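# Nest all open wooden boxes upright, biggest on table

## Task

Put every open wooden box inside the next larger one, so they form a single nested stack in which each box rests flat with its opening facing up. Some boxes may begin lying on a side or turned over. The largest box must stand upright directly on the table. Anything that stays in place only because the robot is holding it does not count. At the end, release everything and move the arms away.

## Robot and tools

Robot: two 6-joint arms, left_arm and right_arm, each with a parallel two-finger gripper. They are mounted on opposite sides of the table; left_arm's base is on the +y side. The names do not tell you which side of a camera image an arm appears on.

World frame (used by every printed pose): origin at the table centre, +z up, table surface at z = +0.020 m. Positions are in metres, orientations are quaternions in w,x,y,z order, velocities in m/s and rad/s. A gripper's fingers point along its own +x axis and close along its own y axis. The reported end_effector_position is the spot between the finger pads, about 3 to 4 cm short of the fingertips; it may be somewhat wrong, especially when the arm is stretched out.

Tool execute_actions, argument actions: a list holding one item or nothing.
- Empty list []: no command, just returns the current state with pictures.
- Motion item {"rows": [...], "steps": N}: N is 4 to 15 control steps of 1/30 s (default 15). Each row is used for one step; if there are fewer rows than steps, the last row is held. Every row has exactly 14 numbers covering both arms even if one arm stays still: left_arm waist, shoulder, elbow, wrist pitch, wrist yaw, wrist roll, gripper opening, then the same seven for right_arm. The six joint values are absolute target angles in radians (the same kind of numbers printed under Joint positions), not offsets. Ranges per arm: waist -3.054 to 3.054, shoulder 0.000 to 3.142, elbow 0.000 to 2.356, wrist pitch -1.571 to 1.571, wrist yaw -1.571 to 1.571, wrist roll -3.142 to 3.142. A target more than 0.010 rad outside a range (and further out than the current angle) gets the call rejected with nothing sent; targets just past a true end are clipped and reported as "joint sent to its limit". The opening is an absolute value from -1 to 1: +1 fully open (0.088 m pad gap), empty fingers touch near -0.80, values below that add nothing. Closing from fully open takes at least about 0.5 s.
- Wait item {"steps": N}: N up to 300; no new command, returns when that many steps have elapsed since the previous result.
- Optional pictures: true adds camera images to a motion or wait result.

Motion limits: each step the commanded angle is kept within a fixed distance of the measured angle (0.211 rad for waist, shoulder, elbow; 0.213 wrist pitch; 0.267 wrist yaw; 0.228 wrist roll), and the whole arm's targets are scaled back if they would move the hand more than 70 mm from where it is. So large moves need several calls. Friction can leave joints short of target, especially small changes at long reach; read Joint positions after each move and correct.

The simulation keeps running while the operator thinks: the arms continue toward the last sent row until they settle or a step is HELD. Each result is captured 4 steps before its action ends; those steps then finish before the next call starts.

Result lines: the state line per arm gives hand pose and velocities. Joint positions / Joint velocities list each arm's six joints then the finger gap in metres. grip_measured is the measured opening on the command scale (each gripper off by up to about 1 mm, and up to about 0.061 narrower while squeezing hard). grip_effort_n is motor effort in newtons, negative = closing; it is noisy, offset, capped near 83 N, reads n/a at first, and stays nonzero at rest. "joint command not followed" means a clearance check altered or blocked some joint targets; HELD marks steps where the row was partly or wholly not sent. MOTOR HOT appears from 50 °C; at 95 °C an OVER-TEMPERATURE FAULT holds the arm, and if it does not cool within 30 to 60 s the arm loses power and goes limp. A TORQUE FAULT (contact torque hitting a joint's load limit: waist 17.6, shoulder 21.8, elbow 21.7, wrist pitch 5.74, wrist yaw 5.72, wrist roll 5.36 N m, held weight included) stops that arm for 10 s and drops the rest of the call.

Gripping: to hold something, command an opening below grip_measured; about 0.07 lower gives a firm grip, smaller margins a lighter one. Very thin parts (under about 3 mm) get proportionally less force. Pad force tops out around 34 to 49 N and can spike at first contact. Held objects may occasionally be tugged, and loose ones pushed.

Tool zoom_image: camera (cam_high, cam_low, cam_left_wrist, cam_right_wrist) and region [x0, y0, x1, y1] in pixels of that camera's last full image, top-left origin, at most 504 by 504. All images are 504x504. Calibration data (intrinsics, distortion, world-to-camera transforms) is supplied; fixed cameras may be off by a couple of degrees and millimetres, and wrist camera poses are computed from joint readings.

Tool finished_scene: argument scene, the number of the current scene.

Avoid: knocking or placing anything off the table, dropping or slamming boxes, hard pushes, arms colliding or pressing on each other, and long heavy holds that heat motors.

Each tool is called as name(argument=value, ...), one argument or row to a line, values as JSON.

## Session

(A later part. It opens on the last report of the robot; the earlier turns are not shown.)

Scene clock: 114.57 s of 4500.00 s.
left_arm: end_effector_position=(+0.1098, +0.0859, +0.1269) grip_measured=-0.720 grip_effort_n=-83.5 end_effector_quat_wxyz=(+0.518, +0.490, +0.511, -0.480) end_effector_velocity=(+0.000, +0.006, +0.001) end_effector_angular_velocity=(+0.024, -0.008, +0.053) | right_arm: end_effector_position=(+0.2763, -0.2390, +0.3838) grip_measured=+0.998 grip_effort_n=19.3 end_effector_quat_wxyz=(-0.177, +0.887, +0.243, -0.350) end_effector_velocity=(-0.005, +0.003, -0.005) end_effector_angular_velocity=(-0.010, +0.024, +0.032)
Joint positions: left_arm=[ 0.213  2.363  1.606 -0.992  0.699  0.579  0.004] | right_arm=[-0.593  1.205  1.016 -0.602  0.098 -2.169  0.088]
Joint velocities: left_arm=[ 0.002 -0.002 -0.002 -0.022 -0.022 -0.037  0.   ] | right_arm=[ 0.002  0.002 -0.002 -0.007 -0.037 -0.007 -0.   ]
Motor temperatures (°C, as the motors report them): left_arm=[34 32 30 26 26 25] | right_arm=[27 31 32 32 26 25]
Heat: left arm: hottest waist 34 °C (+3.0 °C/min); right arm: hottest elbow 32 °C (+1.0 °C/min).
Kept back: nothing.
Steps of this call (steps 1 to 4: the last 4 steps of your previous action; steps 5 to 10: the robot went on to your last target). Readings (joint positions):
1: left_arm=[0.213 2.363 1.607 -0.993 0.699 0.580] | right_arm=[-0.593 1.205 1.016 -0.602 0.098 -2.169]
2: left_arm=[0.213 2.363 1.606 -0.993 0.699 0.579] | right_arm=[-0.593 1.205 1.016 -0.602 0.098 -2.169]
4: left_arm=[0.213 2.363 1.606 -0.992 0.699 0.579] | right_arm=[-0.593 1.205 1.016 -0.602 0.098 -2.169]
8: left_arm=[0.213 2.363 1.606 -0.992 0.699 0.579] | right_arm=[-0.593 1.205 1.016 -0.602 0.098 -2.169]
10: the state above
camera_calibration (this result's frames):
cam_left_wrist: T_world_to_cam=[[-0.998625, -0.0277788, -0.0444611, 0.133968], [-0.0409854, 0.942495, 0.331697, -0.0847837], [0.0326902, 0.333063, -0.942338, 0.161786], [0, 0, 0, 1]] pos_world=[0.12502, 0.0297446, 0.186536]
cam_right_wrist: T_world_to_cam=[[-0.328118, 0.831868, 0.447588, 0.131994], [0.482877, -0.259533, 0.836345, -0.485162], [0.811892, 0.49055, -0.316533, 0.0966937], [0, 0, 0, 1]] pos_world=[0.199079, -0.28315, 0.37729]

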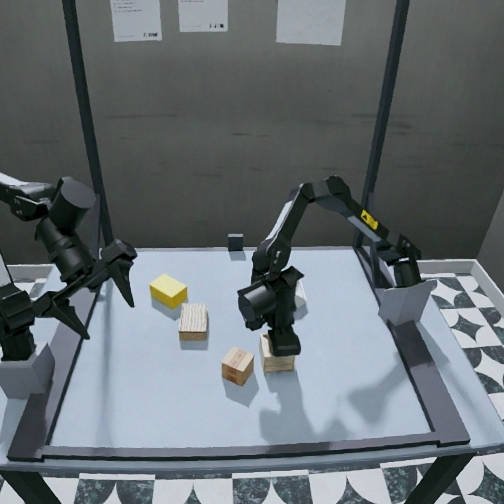

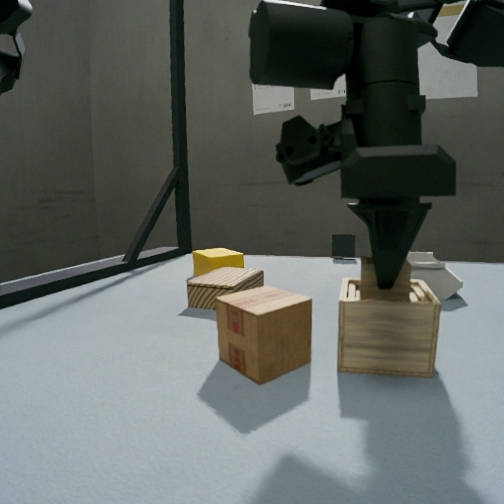

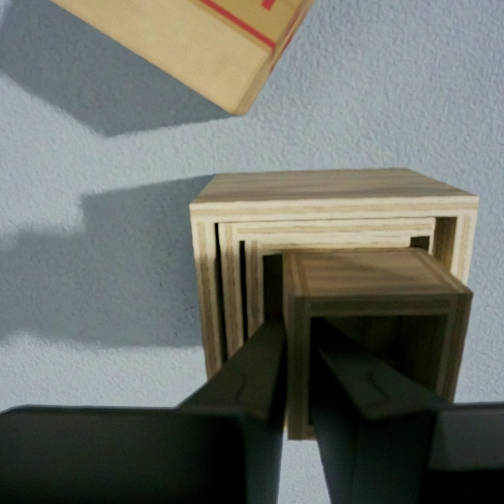

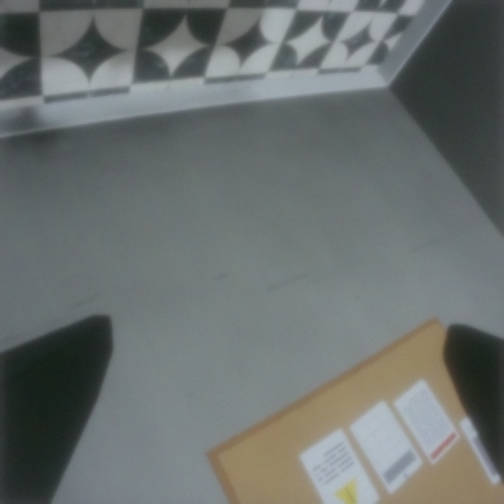

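execute_actions(
  actions=[
    {"rows":[[0.228,2.352,1.598,-1.0,0.70,0.58,-1,-0.593,1.2,1.0,-0.6,0.1,-2.169,1]],"steps":15},
  ],
)

execute_actions(
  actions=[
    {"steps":10},
  ],
  pictures=true,
)

Scene clock: 115.10 s of 4500.00 s.
left_arm: end_effector_position=(+0.1108, +0.0879, +0.1289) grip_measured=-0.720 grip_effort_n=-83.5 end_effector_quat_wxyz=(+0.520, +0.486, +0.514, -0.479) end_effector_velocity=(+0.002, +0.003, +0.002) end_effector_angular_velocity=(+0.004, -0.004, +0.003) | right_arm: end_effector_position=(+0.2763, -0.2390, +0.3838) grip_measured=+0.998 grip_effort_n=19.8 end_effector_quat_wxyz=(-0.177, +0.887, +0.243, -0.350) end_effector_velocity=(-0.001, -0.001, -0.002) end_effector_angular_velocity=(-0.009, +0.004, +0.006)
Joint positions: left_arm=[ 0.221  2.362  1.603 -0.997  0.701  0.579  0.004] | right_arm=[-0.593  1.205  1.016 -0.602  0.098 -2.169  0.088]
Joint velocities: left_arm=[ 0.007 -0.002 -0.002 -0.007 -0.007  0.007  0.   ] | right_arm=[-0.002 -0.002 -0.002 -0.007 -0.007 -0.007 -0.   ]
Motor temperatures (°C, as the motors report them): left_arm=[34 32 30 26 26 25] | right_arm=[27 31 32 32 26 25]
Heat: left arm: hottest waist 34 °C (+3.0 °C/min); right arm: hottest elbow 32 °C (+1.0 °C/min).
Steps of this call (steps 1 to 5: the robot went on to your last target; steps 6 to 16: the first 11 steps of this action). Readings (joint positions):
6: left_arm=[0.213 2.362 1.605 -0.992 0.699 0.579] | right_arm=[-0.593 1.205 1.016 -0.602 0.098 -2.169]
7: left_arm=[0.214 2.362 1.605 -0.992 0.701 0.579] | right_arm=[-0.593 1.205 1.016 -0.602 0.098 -2.169]
9: left_arm=[0.217 2.362 1.605 -0.992 0.701 0.579] | right_arm=[-0.593 1.205 1.016 -0.602 0.098 -2.169]
13: left_arm=[0.220 2.362 1.603 -0.996 0.701 0.579] | right_arm=[-0.593 1.205 1.016 -0.602 0.098 -2.169]
16: the state above

Scene clock: 115.43 s of 4500.00 s.
left_arm: end_effector_position=(+0.1110, +0.0881, +0.1291) grip_measured=-0.720 grip_effort_n=-83.5 end_effector_quat_wxyz=(+0.520, +0.485, +0.514, -0.479) end_effector_velocity=(-0.001, +0.003, +0.002) end_effector_angular_velocity=(+0.013, +0.001, +0.020) | right_arm: end_effector_position=(+0.2763, -0.2390, +0.3838) grip_measured=+0.998 grip_effort_n=19.3 end_effector_quat_wxyz=(-0.177, +0.887, +0.243, -0.350) end_effector_velocity=(-0.001, -0.001, -0.002) end_effector_angular_velocity=(-0.009, +0.004, +0.006)
Joint positions: left_arm=[ 0.222  2.362  1.603 -0.998  0.701  0.579  0.004] | right_arm=[-0.593  1.205  1.016 -0.602  0.098 -2.169  0.088]
Joint velocities: left_arm=[ 0.002 -0.002  0.002 -0.022 -0.007 -0.007 -0.   ] | right_arm=[-0.002 -0.002 -0.002 -0.007 -0.007 -0.007 -0.   ]
Motor temperatures (°C, as the motors report them): left_arm=[34 32 30 26 26 25] | right_arm=[27 31 32 32 26 25]
Heat: left arm: hottest waist 34 °C (+3.0 °C/min); right arm: hottest elbow 32 °C (+1.0 °C/min).
Kept back: nothing.
Steps of this call (steps 1 to 4: the last 4 steps of your previous action; steps 5 to 10: the robot went on to your last target). Readings (joint positions):
1: left_arm=[0.221 2.362 1.603 -0.997 0.701 0.579] | right_arm=[-0.593 1.205 1.016 -0.602 0.098 -2.169]
2: left_arm=[0.221 2.362 1.603 -0.998 0.701 0.579] | right_arm=[-0.593 1.205 1.016 -0.602 0.098 -2.169]
4: left_arm=[0.221 2.362 1.603 -0.998 0.701 0.579] | right_arm=[-0.593 1.205 1.016 -0.602 0.098 -2.169]
8: left_arm=[0.222 2.362 1.603 -0.998 0.701 0.579] | right_arm=[-0.593 1.205 1.016 -0.602 0.098 -2.169]
10: the state above
camera_calibration (this result's frames):
cam_left_wrist: T_world_to_cam=[[-0.998391, -0.039354, -0.0408252, 0.135791], [-0.0506363, 0.942795, 0.329504, -0.0861814], [0.0255225, 0.331041, -0.943271, 0.16426], [0, 0, 0, 1]] pos_world=[0.127016, 0.0322185, 0.188883]
cam_right_wrist: T_world_to_cam=[[-0.328118, 0.831868, 0.447588, 0.131994], [0.482877, -0.259533, 0.836345, -0.485162], [0.811892, 0.49055, -0.316533, 0.0966937], [0, 0, 0, 1]] pos_world=[0.199079, -0.28315, 0.37729]

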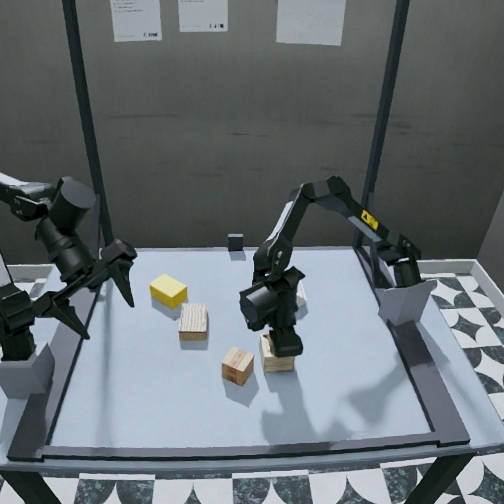

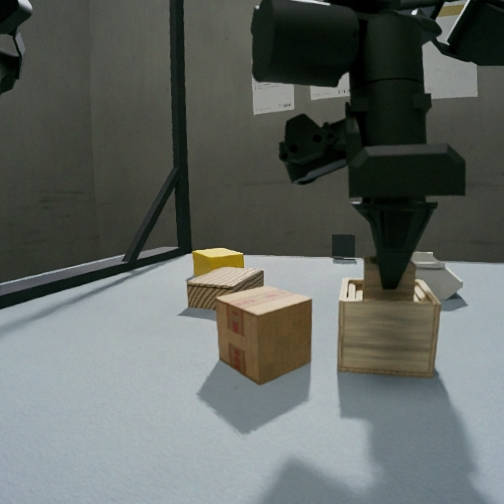

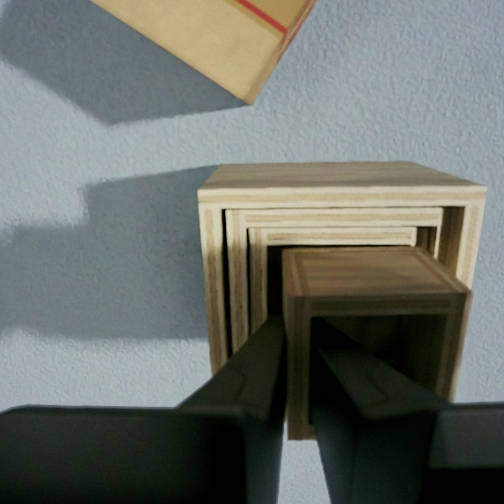

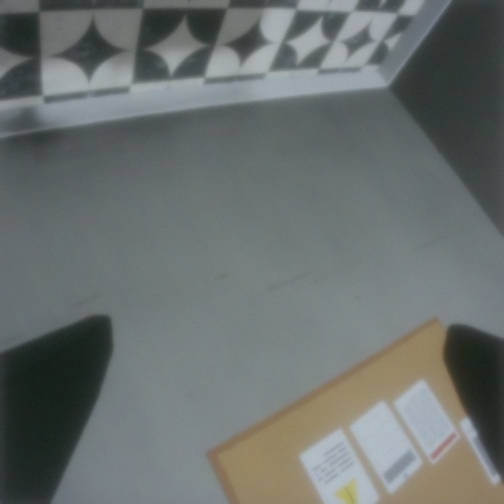

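Descend keeping q1 nearly put.

execute_actions(
  actions=[
    {"rows":[[0.208,2.352,1.572,-0.96,0.70,0.57,-1,-0.593,1.2,1.0,-0.6,0.1,-2.169,1]],"steps":15},
  ],
)

execute_actions(
  actions=[
    {"steps":10},
  ],
  pictures=true,
)

Scene clock: 115.90 s of 4500.00 s.
left_arm: end_effector_position=(+0.1118, +0.0888, +0.1270) grip_measured=-0.720 grip_effort_n=-83.5 end_effector_quat_wxyz=(+0.523, +0.486, +0.509, -0.481) end_effector_velocity=(-0.008, -0.002, +0.000) end_effector_angular_velocity=(-0.007, +0.021, +0.018) | right_arm: end_effector_position=(+0.2763, -0.2390, +0.3838) grip_measured=+0.998 grip_effort_n=18.8 end_effector_quat_wxyz=(-0.177, +0.887, +0.243, -0.350) end_effector_velocity=(-0.000, +0.001, +0.001) end_effector_angular_velocity=(+0.003, -0.003, +0.009)
Joint positions: left_arm=[ 0.221  2.355  1.582 -0.97   0.702  0.574  0.004] | right_arm=[-0.593  1.205  1.016 -0.602  0.098 -2.169  0.088]
Joint velocities: left_arm=[-0.007 -0.012 -0.007 -0.007  0.022 -0.022  0.   ] | right_arm=[-0.002 -0.002 -0.002  0.007 -0.007 -0.007  0.   ]
Motor temperatures (°C, as the motors report them): left_arm=[34 32 30 26 26 25] | right_arm=[27 31 32 32 26 25]
Heat: left arm: hottest waist 34 °C (+3.0 °C/min); right arm: hottest elbow 32 °C (+1.0 °C/min).
Steps of this call (steps 1 to 3: the robot went on to your last target; steps 4 to 14: the first 11 steps of this action). Readings (joint positions):
4: left_arm=[0.222 2.362 1.600 -0.995 0.701 0.579] | right_arm=[-0.593 1.205 1.016 -0.602 0.098 -2.169]
5: left_arm=[0.221 2.362 1.596 -0.988 0.701 0.579] | right_arm=[-0.593 1.205 1.016 -0.602 0.098 -2.169]
7: left_arm=[0.221 2.360 1.590 -0.980 0.702 0.577] | right_arm=[-0.593 1.205 1.016 -0.602 0.098 -2.169]
11: left_arm=[0.221 2.356 1.583 -0.972 0.702 0.575] | right_arm=[-0.593 1.205 1.016 -0.602 0.098 -2.169]
14: the state above

Scene clock: 116.23 s of 4500.00 s.
left_arm: end_effector_position=(+0.1117, +0.0889, +0.1270) grip_measured=-0.720 grip_effort_n=-83.5 end_effector_quat_wxyz=(+0.523, +0.486, +0.509, -0.481) end_effector_velocity=(+0.000, +0.001, +0.002) end_effector_angular_velocity=(+0.004, -0.005, -0.004) | right_arm: end_effector_position=(+0.2763, -0.2390, +0.3838) grip_measured=+0.998 grip_effort_n=19.3 end_effector_quat_wxyz=(-0.177, +0.887, +0.243, -0.350) end_effector_velocity=(+0.003, -0.004, -0.003) end_effector_angular_velocity=(-0.023, -0.010, -0.004)
Joint positions: left_arm=[ 0.221  2.354  1.58  -0.968  0.702  0.574  0.004] | right_arm=[-0.593  1.205  1.016 -0.602  0.098 -2.169  0.088]
Joint velocities: left_arm=[ 0.002 -0.002  0.002 -0.007 -0.007  0.007  0.   ] | right_arm=[-0.007 -0.002 -0.007 -0.007  0.007 -0.022 -0.   ]
Motor temperatures (°C, as the motors report them): left_arm=[34 32 30 26 26 25] | right_arm=[27 31 32 32 26 25]
Heat: left arm: hottest waist 34 °C (+3.0 °C/min); right arm: hottest elbow 32 °C (+1.0 °C/min).
Kept back: nothing.
Steps of this call (steps 1 to 4: the last 4 steps of your previous action; steps 5 to 10: the robot went on to your last target). Readings (joint positions):
1: left_arm=[0.221 2.355 1.582 -0.969 0.702 0.574] | right_arm=[-0.593 1.205 1.016 -0.602 0.098 -2.169]
2: left_arm=[0.221 2.355 1.581 -0.969 0.702 0.574] | right_arm=[-0.593 1.205 1.016 -0.602 0.098 -2.169]
4: left_arm=[0.221 2.355 1.581 -0.969 0.702 0.574] | right_arm=[-0.593 1.205 1.016 -0.602 0.098 -2.169]
8: left_arm=[0.221 2.355 1.580 -0.968 0.702 0.574] | right_arm=[-0.593 1.205 1.016 -0.602 0.098 -2.169]
10: the state above
camera_calibration (this result's frames):
cam_left_wrist: T_world_to_cam=[[-0.998337, -0.0341281, -0.0464534, 0.13677], [-0.0472699, 0.945918, 0.320944, -0.0858085], [0.0329879, 0.322606, -0.945958, 0.162179], [0, 0, 0, 1]] pos_world=[0.127136, 0.0335156, 0.187308]
cam_right_wrist: T_world_to_cam=[[-0.328118, 0.831868, 0.447588, 0.131994], [0.482877, -0.259533, 0.836345, -0.485162], [0.811892, 0.49055, -0.316533, 0.0966937], [0, 0, 0, 1]] pos_world=[0.199079, -0.28315, 0.37729]

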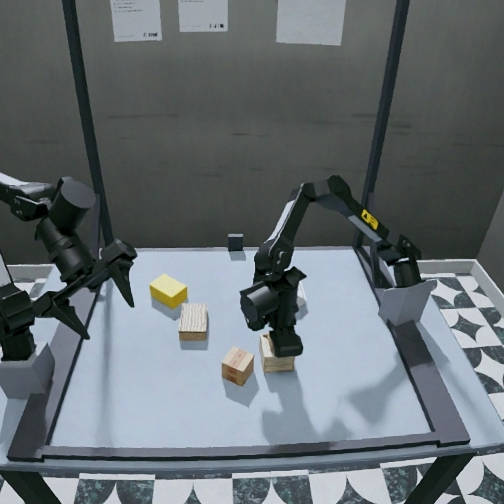

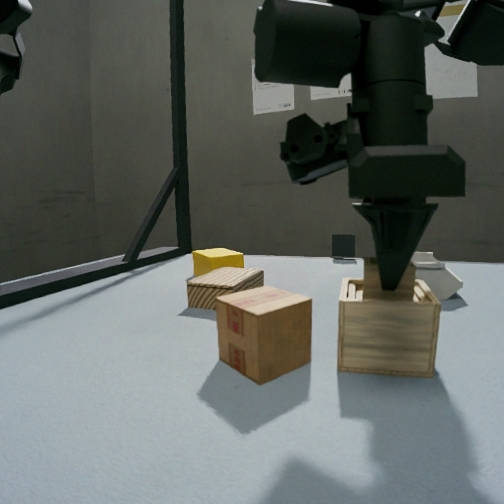

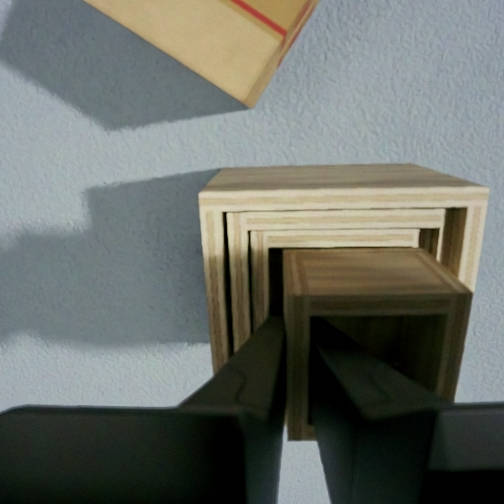

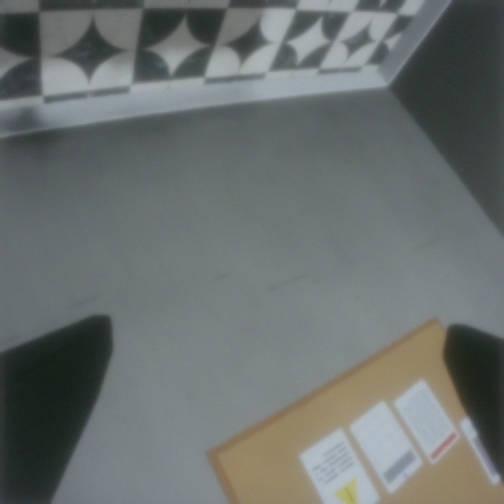

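execute_actions(
  actions=[
    {"rows":[[0.221,2.355,1.585,-0.975,0.702,0.574,-0.6,-0.593,1.2,1.0,-0.6,0.1,-2.169,1]],"steps":15},
  ],
)

execute_actions(
  actions=[
    {"rows":[[0.28,2.352,1.68,-1.13,0.702,0.6,-0.6,-0.593,1.2,1.0,-0.6,0.1,-2.169,1]],"steps":15},
  ],
)

execute_actions(
  actions=[
    {"steps":10},
  ],
  pictures=true,
)

Scene clock: 116.83 s of 4500.00 s.
left_arm: end_effector_position=(+0.1109, +0.0894, +0.1268) grip_measured=-0.625 grip_effort_n=15.6 end_effector_quat_wxyz=(+0.522, +0.485, +0.511, -0.481) end_effector_velocity=(+0.004, -0.001, -0.000) end_effector_angular_velocity=(+0.001, -0.027, +0.006) | right_arm: end_effector_position=(+0.2763, -0.2390, +0.3838) grip_measured=+0.998 grip_effort_n=19.3 end_effector_quat_wxyz=(-0.177, +0.887, +0.243, -0.350) end_effector_velocity=(+0.001, -0.003, -0.001) end_effector_angular_velocity=(-0.020, -0.013, +0.002)
Joint positions: left_arm=[ 0.22   2.354  1.58  -0.972  0.703  0.574  0.008] | right_arm=[-0.593  1.205  1.016 -0.602  0.098 -2.169  0.088]
Joint velocities: left_arm=[-0.002 -0.002 -0.002  0.022 -0.022 -0.022  0.008] | right_arm=[-0.002 -0.002 -0.002 -0.007  0.007 -0.022 -0.   ]
Motor temperatures (°C, as the motors report them): left_arm=[34 32 30 26 26 25] | right_arm=[27 31 32 32 26 25]
Heat: left arm: hottest waist 34 °C (+3.0 °C/min); right arm: hottest elbow 32 °C (+1.0 °C/min).
Steps of this call (steps 1 to 7: the robot went on to your last target; steps 8 to 18: the first 11 steps of this action). Readings (joint positions):
8: left_arm=[0.221 2.354 1.580 -0.968 0.702 0.574] | right_arm=[-0.593 1.205 1.016 -0.602 0.098 -2.169]
9: left_arm=[0.221 2.354 1.580 -0.969 0.702 0.574] | right_arm=[-0.593 1.205 1.016 -0.602 0.098 -2.169]
11: left_arm=[0.221 2.354 1.580 -0.970 0.703 0.574] | right_arm=[-0.593 1.205 1.016 -0.602 0.098 -2.169]
15: left_arm=[0.221 2.354 1.580 -0.972 0.703 0.574] | right_arm=[-0.593 1.205 1.016 -0.602 0.098 -2.169]
18: the state above

Scene clock: 117.33 s of 4500.00 s.
left_arm: end_effector_position=(+0.1138, +0.0914, +0.1582) grip_measured=-0.603 grip_effort_n=15.6 end_effector_quat_wxyz=(+0.533, +0.465, +0.530, -0.468) end_effector_velocity=(-0.013, +0.005, -0.004) end_effector_angular_velocity=(+0.041, +0.041, +0.019) | right_arm: end_effector_position=(+0.2763, -0.2390, +0.3838) grip_measured=+0.998 grip_effort_n=18.8 end_effector_quat_wxyz=(-0.177, +0.887, +0.243, -0.350) end_effector_velocity=(-0.002, -0.002, -0.005) end_effector_angular_velocity=(-0.032, +0.004, +0.014)
Joint positions: left_arm=[ 0.279  2.355  1.667 -1.12   0.703  0.595  0.009] | right_arm=[-0.593  1.205  1.016 -0.602  0.098 -2.169  0.088]
Joint velocities: left_arm=[-0.017  0.002  0.007 -0.066  0.007  0.007 -0.   ] | right_arm=[ 0.002 -0.002 -0.002 -0.022 -0.007 -0.022  0.   ]
Motor temperatures (°C, as the motors report them): left_arm=[34 32 30 26 26 25] | right_arm=[27 31 32 32 26 25]
Heat: left arm: hottest waist 34 °C (+3.0 °C/min); right arm: hottest elbow 32 °C (+1.0 °C/min).
Steps of this call (steps 1 to 4: the last 4 steps of your previous action; steps 5 to 15: the first 11 steps of this action). Readings (joint positions):
5: left_arm=[0.221 2.354 1.589 -0.990 0.703 0.576] | right_arm=[-0.593 1.205 1.016 -0.602 0.098 -2.169]
6: left_arm=[0.226 2.355 1.606 -1.028 0.703 0.580] | right_arm=[-0.593 1.205 1.016 -0.602 0.098 -2.169]
8: left_arm=[0.243 2.355 1.632 -1.071 0.703 0.587] | right_arm=[-0.593 1.205 1.016 -0.602 0.098 -2.169]
12: left_arm=[0.275 2.355 1.665 -1.107 0.703 0.593] | right_arm=[-0.593 1.205 1.016 -0.602 0.098 -2.169]
15: the state above

Scene clock: 117.67 s of 4500.00 s.
left_arm: end_effector_position=(+0.1129, +0.0910, +0.1590) grip_measured=-0.603 grip_effort_n=15.6 end_effector_quat_wxyz=(+0.532, +0.465, +0.531, -0.468) end_effector_velocity=(-0.002, -0.000, +0.002) end_effector_angular_velocity=(+0.005, -0.006, -0.011) | right_arm: end_effector_position=(+0.2763, -0.2390, +0.3838) grip_measured=+0.998 grip_effort_n=19.3 end_effector_quat_wxyz=(-0.177, +0.887, +0.243, -0.350) end_effector_velocity=(-0.001, -0.001, -0.002) end_effector_angular_velocity=(+0.000, +0.012, -0.002)
Joint positions: left_arm=[ 0.278  2.355  1.672 -1.128  0.703  0.597  0.009] | right_arm=[-0.593  1.205  1.016 -0.602  0.098 -2.169  0.088]
Joint velocities: left_arm=[-0.002 -0.007  0.002 -0.007 -0.007  0.007  0.   ] | right_arm=[-0.002 -0.002 -0.002 -0.007 -0.007  0.007 -0.   ]
Motor temperatures (°C, as the motors report them): left_arm=[34 32 30 26 26 25] | right_arm=[27 31 32 32 26 25]
Heat: left arm: hottest waist 34 °C (+3.0 °C/min); right arm: hottest elbow 32 °C (+1.0 °C/min).
Kept back: nothing.
Steps of this call (steps 1 to 4: the last 4 steps of your previous action; steps 5 to 10: the robot went on to your last target). Readings (joint positions):
1: left_arm=[0.279 2.355 1.668 -1.122 0.703 0.596] | right_arm=[-0.593 1.205 1.016 -0.602 0.098 -2.169]
2: left_arm=[0.278 2.355 1.669 -1.124 0.703 0.596] | right_arm=[-0.593 1.205 1.016 -0.602 0.098 -2.169]
4: left_arm=[0.278 2.355 1.671 -1.125 0.703 0.596] | right_arm=[-0.593 1.205 1.016 -0.602 0.098 -2.169]
8: left_arm=[0.278 2.355 1.672 -1.127 0.703 0.597] | right_arm=[-0.593 1.205 1.016 -0.602 0.098 -2.169]
10: the state above
camera_calibration (this result's frames):
cam_left_wrist: T_world_to_cam=[[-0.99479, -0.098455, -0.0264345, 0.141789], [-0.101681, 0.939756, 0.326373, -0.0921207], [-0.00729103, 0.32736, -0.944871, 0.195725], [0, 0, 0, 1]] pos_world=[0.13311, 0.036458, 0.218749]
cam_right_wrist: T_world_to_cam=[[-0.328118, 0.831868, 0.447588, 0.131994], [0.482877, -0.259533, 0.836345, -0.485162], [0.811892, 0.49055, -0.316533, 0.0966937], [0, 0, 0, 1]] pos_world=[0.199079, -0.28315, 0.37729]

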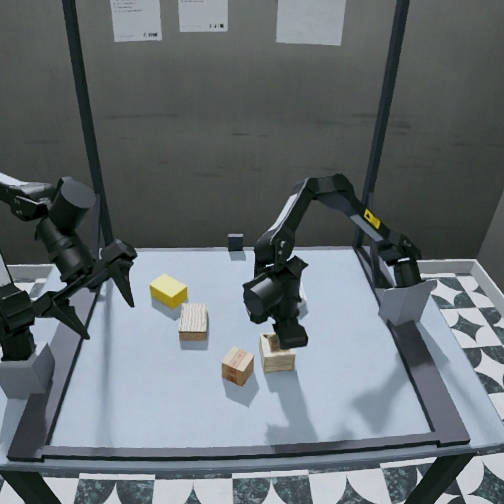

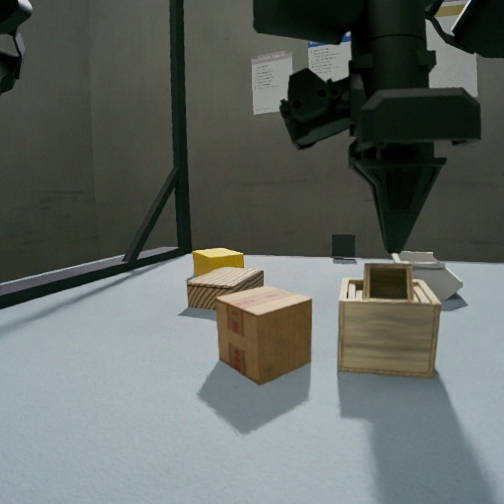

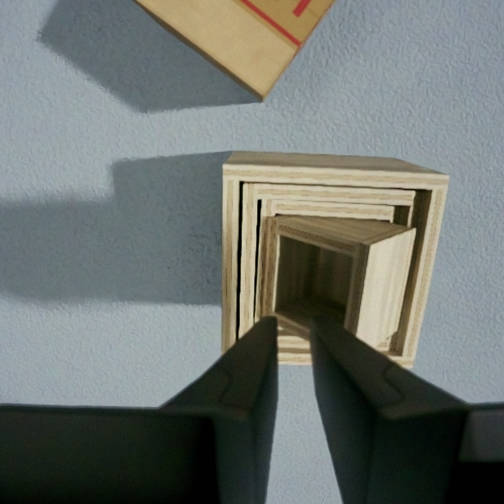

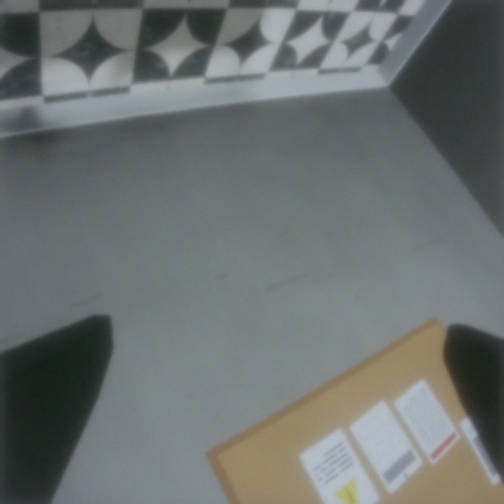

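execute_actions(
  actions=[
    {"rows":[[0.243,2.308,1.664,-1.137,0.705,0.59,-0.2,-0.593,1.2,1.0,-0.6,0.1,-2.169,1]],"steps":15},
  ],
)

execute_actions(
  actions=[
    {"rows":[[0.218,2.316,1.62,-1.075,0.705,0.575,-0.2,-0.593,1.2,1.0,-0.6,0.1,-2.169,1]],"steps":15},
  ],
)

execute_actions(
  actions=[
    {"steps":10},
  ],
  pictures=true,
)

Scene clock: 118.33 s of 4500.00 s.
left_arm: end_effector_position=(+0.0952, +0.0824, +0.1584) grip_measured=-0.226 grip_effort_n=15.6 end_effector_quat_wxyz=(+0.521, +0.479, +0.522, -0.476) end_effector_velocity=(+0.002, +0.001, +0.003) end_effector_angular_velocity=(+0.005, -0.024, +0.016) | right_arm: end_effector_position=(+0.2763, -0.2390, +0.3838) grip_measured=+0.998 grip_effort_n=18.8 end_effector_quat_wxyz=(-0.177, +0.887, +0.243, -0.350) end_effector_velocity=(+0.002, -0.002, -0.002) end_effector_angular_velocity=(-0.006, +0.006, -0.015)
Joint positions: left_arm=[ 0.24   2.322  1.671 -1.135  0.703  0.594  0.028] | right_arm=[-0.593  1.205  1.016 -0.602  0.098 -2.169  0.088]
Joint velocities: left_arm=[ 0.002 -0.012 -0.007  0.007 -0.022 -0.022  0.009] | right_arm=[-0.002  0.002 -0.002 -0.007  0.007  0.007  0.   ]
Motor temperatures (°C, as the motors report them): left_arm=[34 32 30 26 26 25] | right_arm=[27 31 32 32 26 25]
Heat: left arm: hottest waist 34 °C (+3.0 °C/min); right arm: hottest elbow 32 °C (+1.0 °C/min).
Steps of this call (steps 1 to 9: the robot went on to your last target; steps 10 to 20: the first 11 steps of this action). Readings (joint positions):
10: left_arm=[0.278 2.354 1.672 -1.128 0.703 0.597] | right_arm=[-0.593 1.205 1.016 -0.602 0.098 -2.169]
11: left_arm=[0.275 2.351 1.672 -1.130 0.703 0.597] | right_arm=[-0.593 1.205 1.016 -0.602 0.098 -2.169]
13: left_arm=[0.263 2.343 1.671 -1.133 0.703 0.596] | right_arm=[-0.593 1.205 1.016 -0.602 0.098 -2.169]
17: left_arm=[0.242 2.326 1.671 -1.135 0.703 0.594] | right_arm=[-0.593 1.205 1.016 -0.602 0.098 -2.169]
20: the state above

Scene clock: 118.83 s of 4500.00 s.
left_arm: end_effector_position=(+0.0935, +0.0842, +0.1445) grip_measured=-0.203 grip_effort_n=15.6 end_effector_quat_wxyz=(+0.517, +0.484, +0.521, -0.477) end_effector_velocity=(+0.001, +0.001, -0.005) end_effector_angular_velocity=(-0.004, +0.005, +0.004) | right_arm: end_effector_position=(+0.2763, -0.2390, +0.3838) grip_measured=+0.998 grip_effort_n=19.8 end_effector_quat_wxyz=(-0.177, +0.887, +0.243, -0.350) end_effector_velocity=(-0.002, -0.002, -0.008) end_effector_angular_velocity=(-0.017, +0.034, +0.003)
Joint positions: left_arm=[ 0.217  2.32   1.628 -1.08   0.703  0.579  0.029] | right_arm=[-0.593  1.205  1.016 -0.602  0.098 -2.169  0.088]
Joint velocities: left_arm=[-0.002  0.002 -0.017  0.022  0.007 -0.007  0.   ] | right_arm=[-0.002  0.002 -0.007 -0.022 -0.022  0.007 -0.   ]
Motor temperatures (°C, as the motors report them): left_arm=[35 32 30 26 26 25] | right_arm=[27 31 32 32 26 25]
Heat: left arm: hottest waist 35 °C (+4.0 °C/min); right arm: hottest elbow 32 °C (+1.0 °C/min).
Steps of this call (steps 1 to 4: the last 4 steps of your previous action; steps 5 to 15: the first 11 steps of this action). Readings (joint positions):
5: left_arm=[0.240 2.322 1.665 -1.130 0.703 0.591] | right_arm=[-0.593 1.205 1.016 -0.602 0.098 -2.169]
6: left_arm=[0.238 2.320 1.657 -1.117 0.703 0.588] | right_arm=[-0.593 1.205 1.016 -0.602 0.098 -2.169]
8: left_arm=[0.231 2.320 1.644 -1.100 0.703 0.584] | right_arm=[-0.593 1.205 1.016 -0.602 0.098 -2.169]
12: left_arm=[0.218 2.320 1.629 -1.085 0.703 0.580] | right_arm=[-0.593 1.205 1.016 -0.602 0.098 -2.169]
15: the state above

Scene clock: 119.17 s of 4500.00 s.
left_arm: end_effector_position=(+0.0938, +0.0845, +0.1440) grip_measured=-0.203 grip_effort_n=15.6 end_effector_quat_wxyz=(+0.517, +0.484, +0.521, -0.477) end_effector_velocity=(-0.002, +0.006, +0.000) end_effector_angular_velocity=(+0.019, +0.006, +0.041) | right_arm: end_effector_position=(+0.2763, -0.2390, +0.3838) grip_measured=+0.998 grip_effort_n=19.3 end_effector_quat_wxyz=(-0.177, +0.887, +0.243, -0.350) end_effector_velocity=(+0.000, -0.003, +0.000) end_effector_angular_velocity=(-0.016, -0.015, +0.003)
Joint positions: left_arm=[ 0.217  2.32   1.626 -1.077  0.703  0.578  0.029] | right_arm=[-0.593  1.205  1.016 -0.602  0.098 -2.169  0.088]
Joint velocities: left_arm=[ 0.002 -0.002 -0.007 -0.022 -0.007 -0.022 -0.   ] | right_arm=[-0.002 -0.007 -0.002 -0.007  0.007 -0.022 -0.   ]
Motor temperatures (°C, as the motors report them): left_arm=[35 32 30 26 26 25] | right_arm=[27 31 32 32 26 25]
Heat: left arm: hottest waist 35 °C (+4.1 °C/min); right arm: hottest elbow 32 °C (+1.0 °C/min).
Kept back: nothing.
Steps of this call (steps 1 to 4: the last 4 steps of your previous action; steps 5 to 10: the robot went on to your last target). Readings (joint positions):
1: left_arm=[0.217 2.320 1.628 -1.079 0.703 0.579] | right_arm=[-0.593 1.205 1.016 -0.602 0.098 -2.169]
2: left_arm=[0.217 2.320 1.627 -1.079 0.703 0.578] | right_arm=[-0.593 1.205 1.016 -0.602 0.098 -2.169]
4: left_arm=[0.217 2.320 1.626 -1.078 0.703 0.578] | right_arm=[-0.593 1.205 1.016 -0.602 0.098 -2.169]
8: left_arm=[0.217 2.320 1.626 -1.077 0.703 0.578] | right_arm=[-0.593 1.205 1.016 -0.602 0.098 -2.169]
10: the state above
camera_calibration (this result's frames):
cam_left_wrist: T_world_to_cam=[[-0.998459, -0.0452044, -0.0321825, 0.118392], [-0.0534743, 0.938738, 0.340456, -0.089548], [0.0148209, 0.341653, -0.939709, 0.179458], [0, 0, 0, 1]] pos_world=[0.110761, 0.0281016, 0.202936]
cam_right_wrist: T_world_to_cam=[[-0.328118, 0.831868, 0.447588, 0.131994], [0.482877, -0.259533, 0.836345, -0.485162], [0.811892, 0.49055, -0.316533, 0.0966937], [0, 0, 0, 1]] pos_world=[0.199079, -0.28315, 0.37729]

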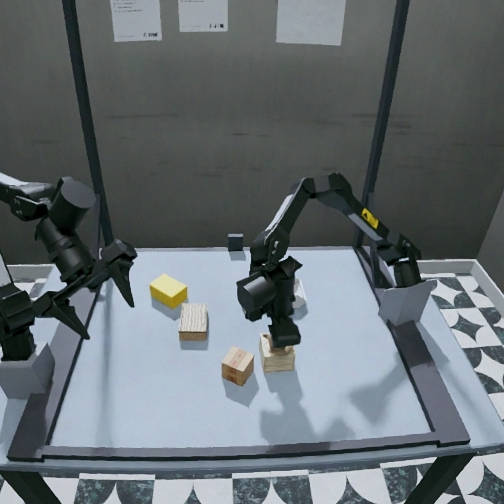

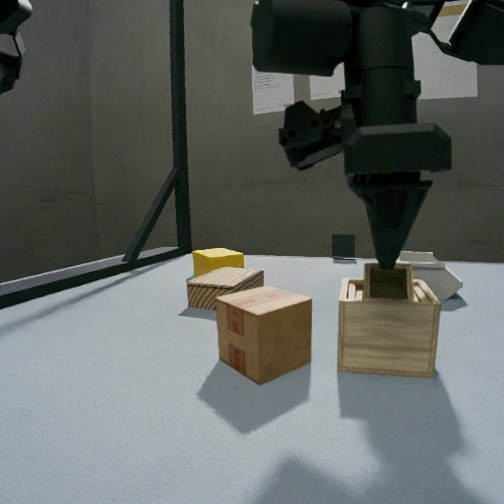

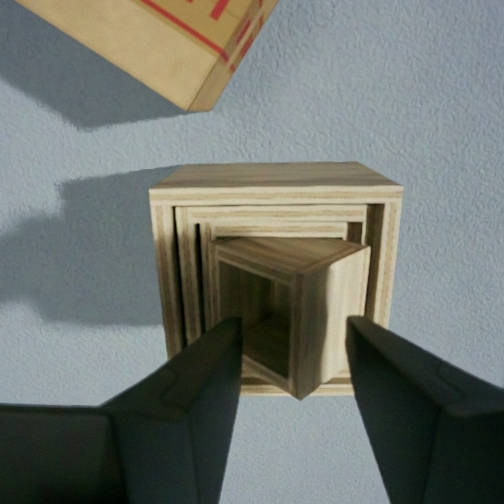

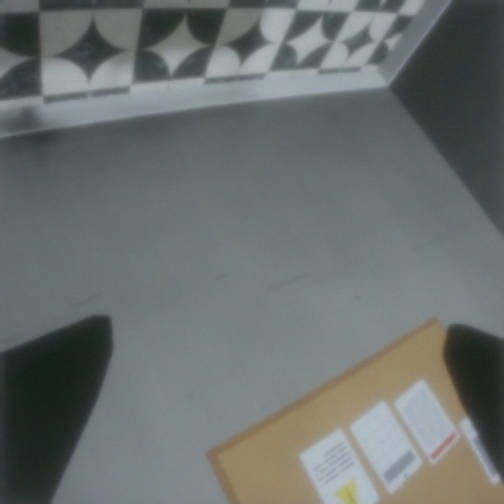

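execute_actions(
  actions=[
    {"rows":[[0.2,2.31,1.575,-1.015,0.705,0.565,-0.2,-0.593,1.2,1.0,-0.6,0.1,-2.169,1]],"steps":15},
  ],
)

execute_actions(
  actions=[
    {"steps":10},
  ],
  pictures=true,
)

Scene clock: 119.67 s of 4500.00 s.
left_arm: end_effector_position=(+0.0936, +0.0871, +0.1320) grip_measured=-0.203 grip_effort_n=15.1 end_effector_quat_wxyz=(+0.514, +0.489, +0.517, -0.479) end_effector_velocity=(+0.003, +0.003, -0.003) end_effector_angular_velocity=(+0.010, -0.021, +0.015) | right_arm: end_effector_position=(+0.2763, -0.2390, +0.3838) grip_measured=+0.998 grip_effort_n=19.3 end_effector_quat_wxyz=(-0.177, +0.887, +0.243, -0.350) end_effector_velocity=(-0.002, -0.000, -0.002) end_effector_angular_velocity=(-0.010, +0.004, +0.010)
Joint positions: left_arm=[ 0.199  2.319  1.583 -1.021  0.703  0.569  0.029] | right_arm=[-0.593  1.205  1.016 -0.602  0.098 -2.169  0.088]
Joint velocities: left_arm=[-0.002 -0.002 -0.017  0.022 -0.022 -0.022  0.   ] | right_arm=[ 0.002 -0.002 -0.002 -0.007 -0.007 -0.007  0.   ]
Motor temperatures (°C, as the motors report them): left_arm=[35 32 30 26 26 25] | right_arm=[27 31 32 32 26 25]
Heat: left arm: hottest waist 35 °C (+4.0 °C/min); right arm: hottest elbow 32 °C (+1.0 °C/min).
Steps of this call (steps 1 to 4: the robot went on to your last target; steps 5 to 15: the first 11 steps of this action). Readings (joint positions):
5: left_arm=[0.216 2.320 1.621 -1.070 0.703 0.577] | right_arm=[-0.593 1.205 1.016 -0.602 0.098 -2.169]
6: left_arm=[0.215 2.319 1.613 -1.055 0.703 0.575] | right_arm=[-0.593 1.205 1.016 -0.602 0.098 -2.169]
8: left_arm=[0.210 2.319 1.599 -1.039 0.703 0.572] | right_arm=[-0.593 1.205 1.016 -0.602 0.098 -2.169]
12: left_arm=[0.201 2.319 1.585 -1.025 0.703 0.570] | right_arm=[-0.593 1.205 1.016 -0.602 0.098 -2.169]
15: the state above

Scene clock: 120.00 s of 4500.00 s.
left_arm: end_effector_position=(+0.0938, +0.0873, +0.1318) grip_measured=-0.203 grip_effort_n=14.7 end_effector_quat_wxyz=(+0.514, +0.489, +0.517, -0.479) end_effector_velocity=(-0.001, +0.003, -0.001) end_effector_angular_velocity=(+0.013, -0.000, +0.013) | right_arm: end_effector_position=(+0.2763, -0.2390, +0.3838) grip_measured=+0.998 grip_effort_n=19.8 end_effector_quat_wxyz=(-0.177, +0.887, +0.243, -0.350) end_effector_velocity=(-0.002, +0.001, -0.002) end_effector_angular_velocity=(-0.016, +0.005, +0.025)
Joint positions: left_arm=[ 0.199  2.319  1.582 -1.019  0.704  0.568  0.029] | right_arm=[-0.593  1.205  1.016 -0.602  0.098 -2.169  0.088]
Joint velocities: left_arm=[-0.002 -0.002 -0.007 -0.007 -0.007 -0.007 -0.   ] | right_arm=[-0.002  0.002  0.002 -0.007 -0.022 -0.022  0.   ]
Motor temperatures (°C, as the motors report them): left_arm=[35 32 30 26 26 25] | right_arm=[27 31 32 32 26 25]
Heat: left arm: hottest waist 35 °C (+4.0 °C/min); right arm: hottest elbow 32 °C (+1.0 °C/min).
Kept back: nothing.
Steps of this call (steps 1 to 4: the last 4 steps of your previous action; steps 5 to 10: the robot went on to your last target). Readings (joint positions):
1: left_arm=[0.199 2.319 1.583 -1.021 0.703 0.568] | right_arm=[-0.593 1.205 1.016 -0.602 0.098 -2.169]
2: left_arm=[0.199 2.319 1.583 -1.021 0.703 0.568] | right_arm=[-0.593 1.205 1.016 -0.602 0.098 -2.169]
4: left_arm=[0.199 2.319 1.582 -1.020 0.704 0.568] | right_arm=[-0.593 1.205 1.016 -0.602 0.098 -2.169]
8: left_arm=[0.199 2.319 1.582 -1.019 0.704 0.568] | right_arm=[-0.593 1.205 1.016 -0.602 0.098 -2.169]
10: the state above
camera_calibration (this result's frames):
cam_left_wrist: T_world_to_cam=[[-0.998892, -0.0319831, -0.034529, 0.11727], [-0.0418633, 0.939033, 0.34127, -0.0892353], [0.0215089, 0.342337, -0.939331, 0.166315], [0, 0, 0, 1]] pos_world=[0.109827, 0.0306095, 0.190728]
cam_right_wrist: T_world_to_cam=[[-0.328118, 0.831868, 0.447588, 0.131994], [0.482877, -0.259533, 0.836345, -0.485162], [0.811892, 0.49055, -0.316533, 0.0966937], [0, 0, 0, 1]] pos_world=[0.199079, -0.28315, 0.37729]

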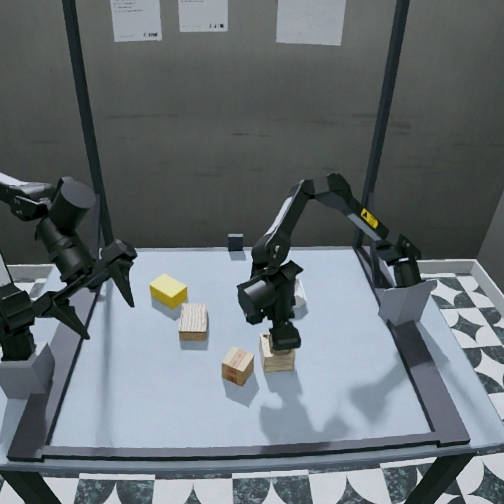

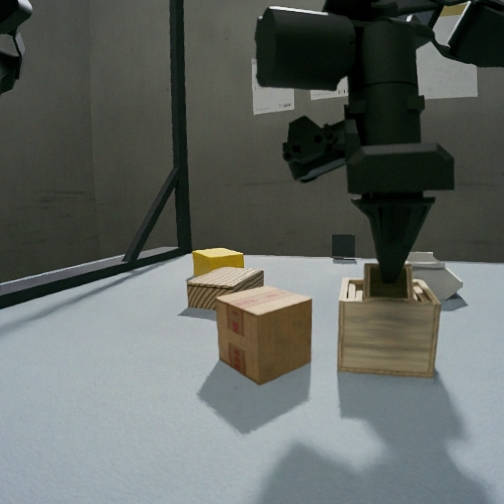

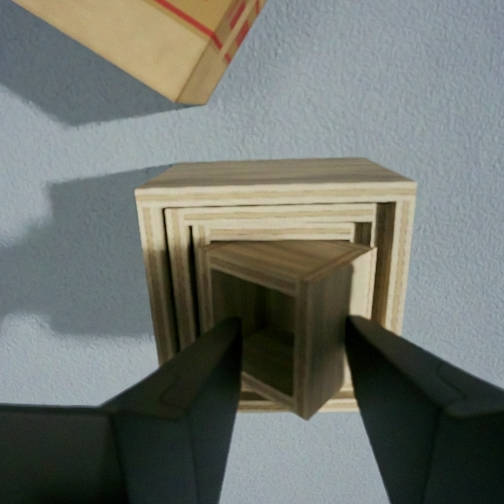

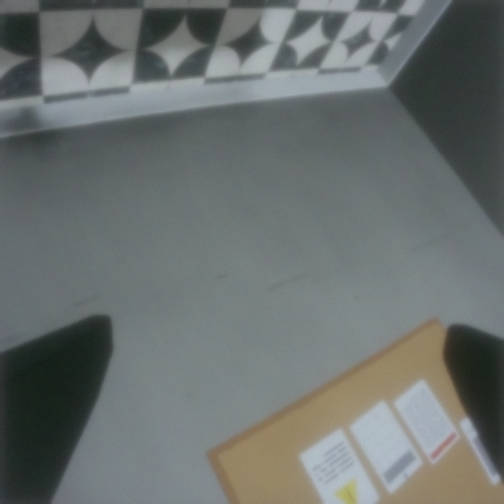

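Close.

execute_actions(
  actions=[
    {"rows":[[0.199,2.319,1.582,-1.019,0.704,0.568,-1,-0.593,1.2,1.0,-0.6,0.1,-2.169,1]],"steps":15},
  ],
)

execute_actions(
  actions=[
    {"steps":10},
  ],
  pictures=true,
)

Scene clock: 120.43 s of 4500.00 s.
left_arm: end_effector_position=(+0.0930, +0.0860, +0.1330) grip_measured=-0.727 grip_effort_n=-83.5 end_effector_quat_wxyz=(+0.515, +0.488, +0.515, -0.481) end_effector_velocity=(-0.011, +0.001, -0.008) end_effector_angular_velocity=(+0.037, +0.011, +0.013) | right_arm: end_effector_position=(+0.2763, -0.2390, +0.3838) grip_measured=+0.998 grip_effort_n=19.3 end_effector_quat_wxyz=(-0.177, +0.887, +0.243, -0.350) end_effector_velocity=(+0.003, -0.002, -0.000) end_effector_angular_velocity=(-0.002, -0.010, -0.008)
Joint positions: left_arm=[ 0.2    2.315  1.582 -1.018  0.707  0.568  0.003] | right_arm=[-0.593  1.205  1.016 -0.602  0.098 -2.169  0.088]
Joint velocities: left_arm=[-0.032 -0.002 -0.002 -0.022 -0.007 -0.022 -0.   ] | right_arm=[-0.007 -0.002 -0.007  0.007  0.007 -0.007 -0.   ]
Motor temperatures (°C, as the motors report them): left_arm=[35 32 30 26 26 25] | right_arm=[27 31 32 32 26 25]
Heat: left arm: hottest waist 35 °C (+3.0 °C/min); right arm: hottest elbow 32 °C (+0.0 °C/min).
Steps of this call (steps 1 to 2: the robot went on to your last target; steps 3 to 13: the first 11 steps of this action). Readings (joint positions):
3: left_arm=[0.199 2.319 1.582 -1.019 0.704 0.568] | right_arm=[-0.593 1.205 1.016 -0.602 0.098 -2.169]
4: left_arm=[0.199 2.319 1.582 -1.019 0.706 0.568] | right_arm=[-0.593 1.205 1.016 -0.602 0.098 -2.169]
6: left_arm=[0.199 2.319 1.582 -1.019 0.707 0.568] | right_arm=[-0.593 1.205 1.016 -0.602 0.098 -2.169]
10: left_arm=[0.203 2.315 1.583 -1.015 0.707 0.568] | right_arm=[-0.593 1.205 1.016 -0.602 0.098 -2.169]
13: the state above

Scene clock: 120.77 s of 4500.00 s.
left_arm: end_effector_position=(+0.0925, +0.0859, +0.1326) grip_measured=-0.727 grip_effort_n=-83.5 end_effector_quat_wxyz=(+0.514, +0.488, +0.515, -0.482) end_effector_velocity=(-0.001, +0.003, -0.001) end_effector_angular_velocity=(+0.013, -0.000, +0.014) | right_arm: end_effector_position=(+0.2763, -0.2390, +0.3838) grip_measured=+0.998 grip_effort_n=19.3 end_effector_quat_wxyz=(-0.177, +0.887, +0.243, -0.350) end_effector_velocity=(-0.002, +0.002, +0.000) end_effector_angular_velocity=(+0.005, +0.005, +0.021)
Joint positions: left_arm=[ 0.198  2.315  1.582 -1.018  0.707  0.568  0.003] | right_arm=[-0.593  1.205  1.016 -0.602  0.098 -2.169  0.088]
Joint velocities: left_arm=[-0.002 -0.002 -0.007 -0.007 -0.007 -0.007 -0.   ] | right_arm=[-0.002 -0.002 -0.002  0.007 -0.022 -0.007 -0.   ]
Motor temperatures (°C, as the motors report them): left_arm=[35 32 30 26 26 25] | right_arm=[27 31 32 32 26 25]
Heat: left arm: hottest waist 35 °C (+3.0 °C/min); right arm: hottest elbow 32 °C (+0.0 °C/min).
Kept back: nothing.
Steps of this call (steps 1 to 4: the last 4 steps of your previous action; steps 5 to 10: the robot went on to your last target). Readings (joint positions):
1: left_arm=[0.199 2.315 1.582 -1.018 0.707 0.568] | right_arm=[-0.593 1.205 1.016 -0.602 0.098 -2.169]
2: left_arm=[0.198 2.315 1.582 -1.018 0.707 0.568] | right_arm=[-0.593 1.205 1.016 -0.602 0.098 -2.169]
4: left_arm=[0.198 2.315 1.582 -1.018 0.707 0.568] | right_arm=[-0.593 1.205 1.016 -0.602 0.098 -2.169]
8: left_arm=[0.198 2.315 1.582 -1.018 0.707 0.568] | right_arm=[-0.593 1.205 1.016 -0.602 0.098 -2.169]
10: the state above
camera_calibration (this result's frames):
cam_left_wrist: T_world_to_cam=[[-0.999025, -0.0279363, -0.0341865, 0.115667], [-0.0378379, 0.940755, 0.336971, -0.0882224], [0.0227474, 0.337936, -0.940894, 0.168089], [0, 0, 0, 1]] pos_world=[0.108392, 0.0294237, 0.191836]
cam_right_wrist: T_world_to_cam=[[-0.328118, 0.831868, 0.447588, 0.131994], [0.482877, -0.259533, 0.836345, -0.485162], [0.811892, 0.49055, -0.316533, 0.0966937], [0, 0, 0, 1]] pos_world=[0.199079, -0.28315, 0.37729]

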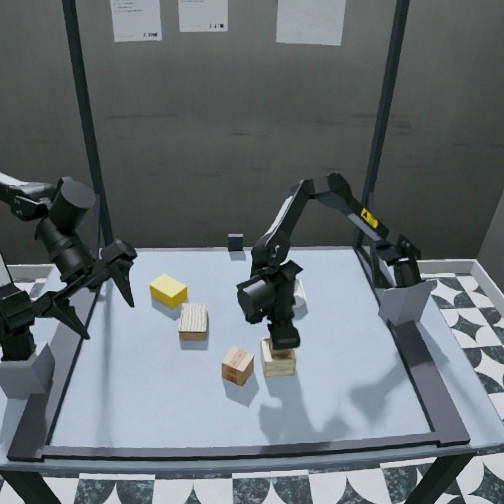

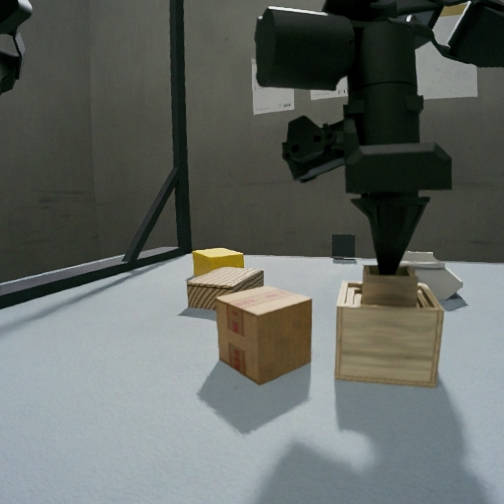

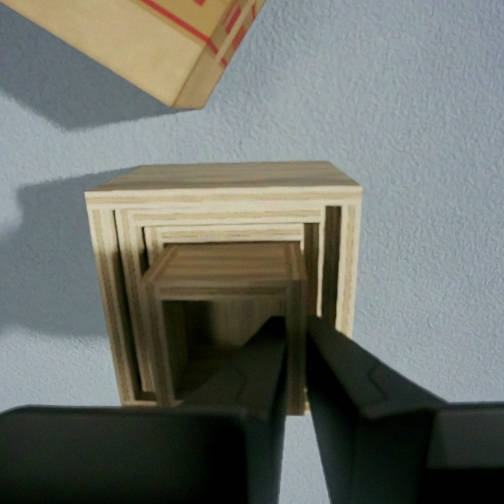

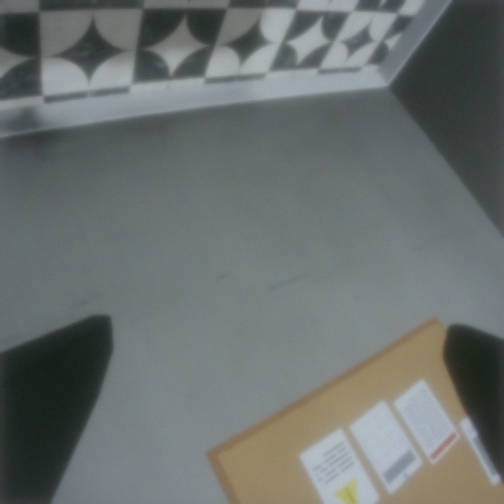

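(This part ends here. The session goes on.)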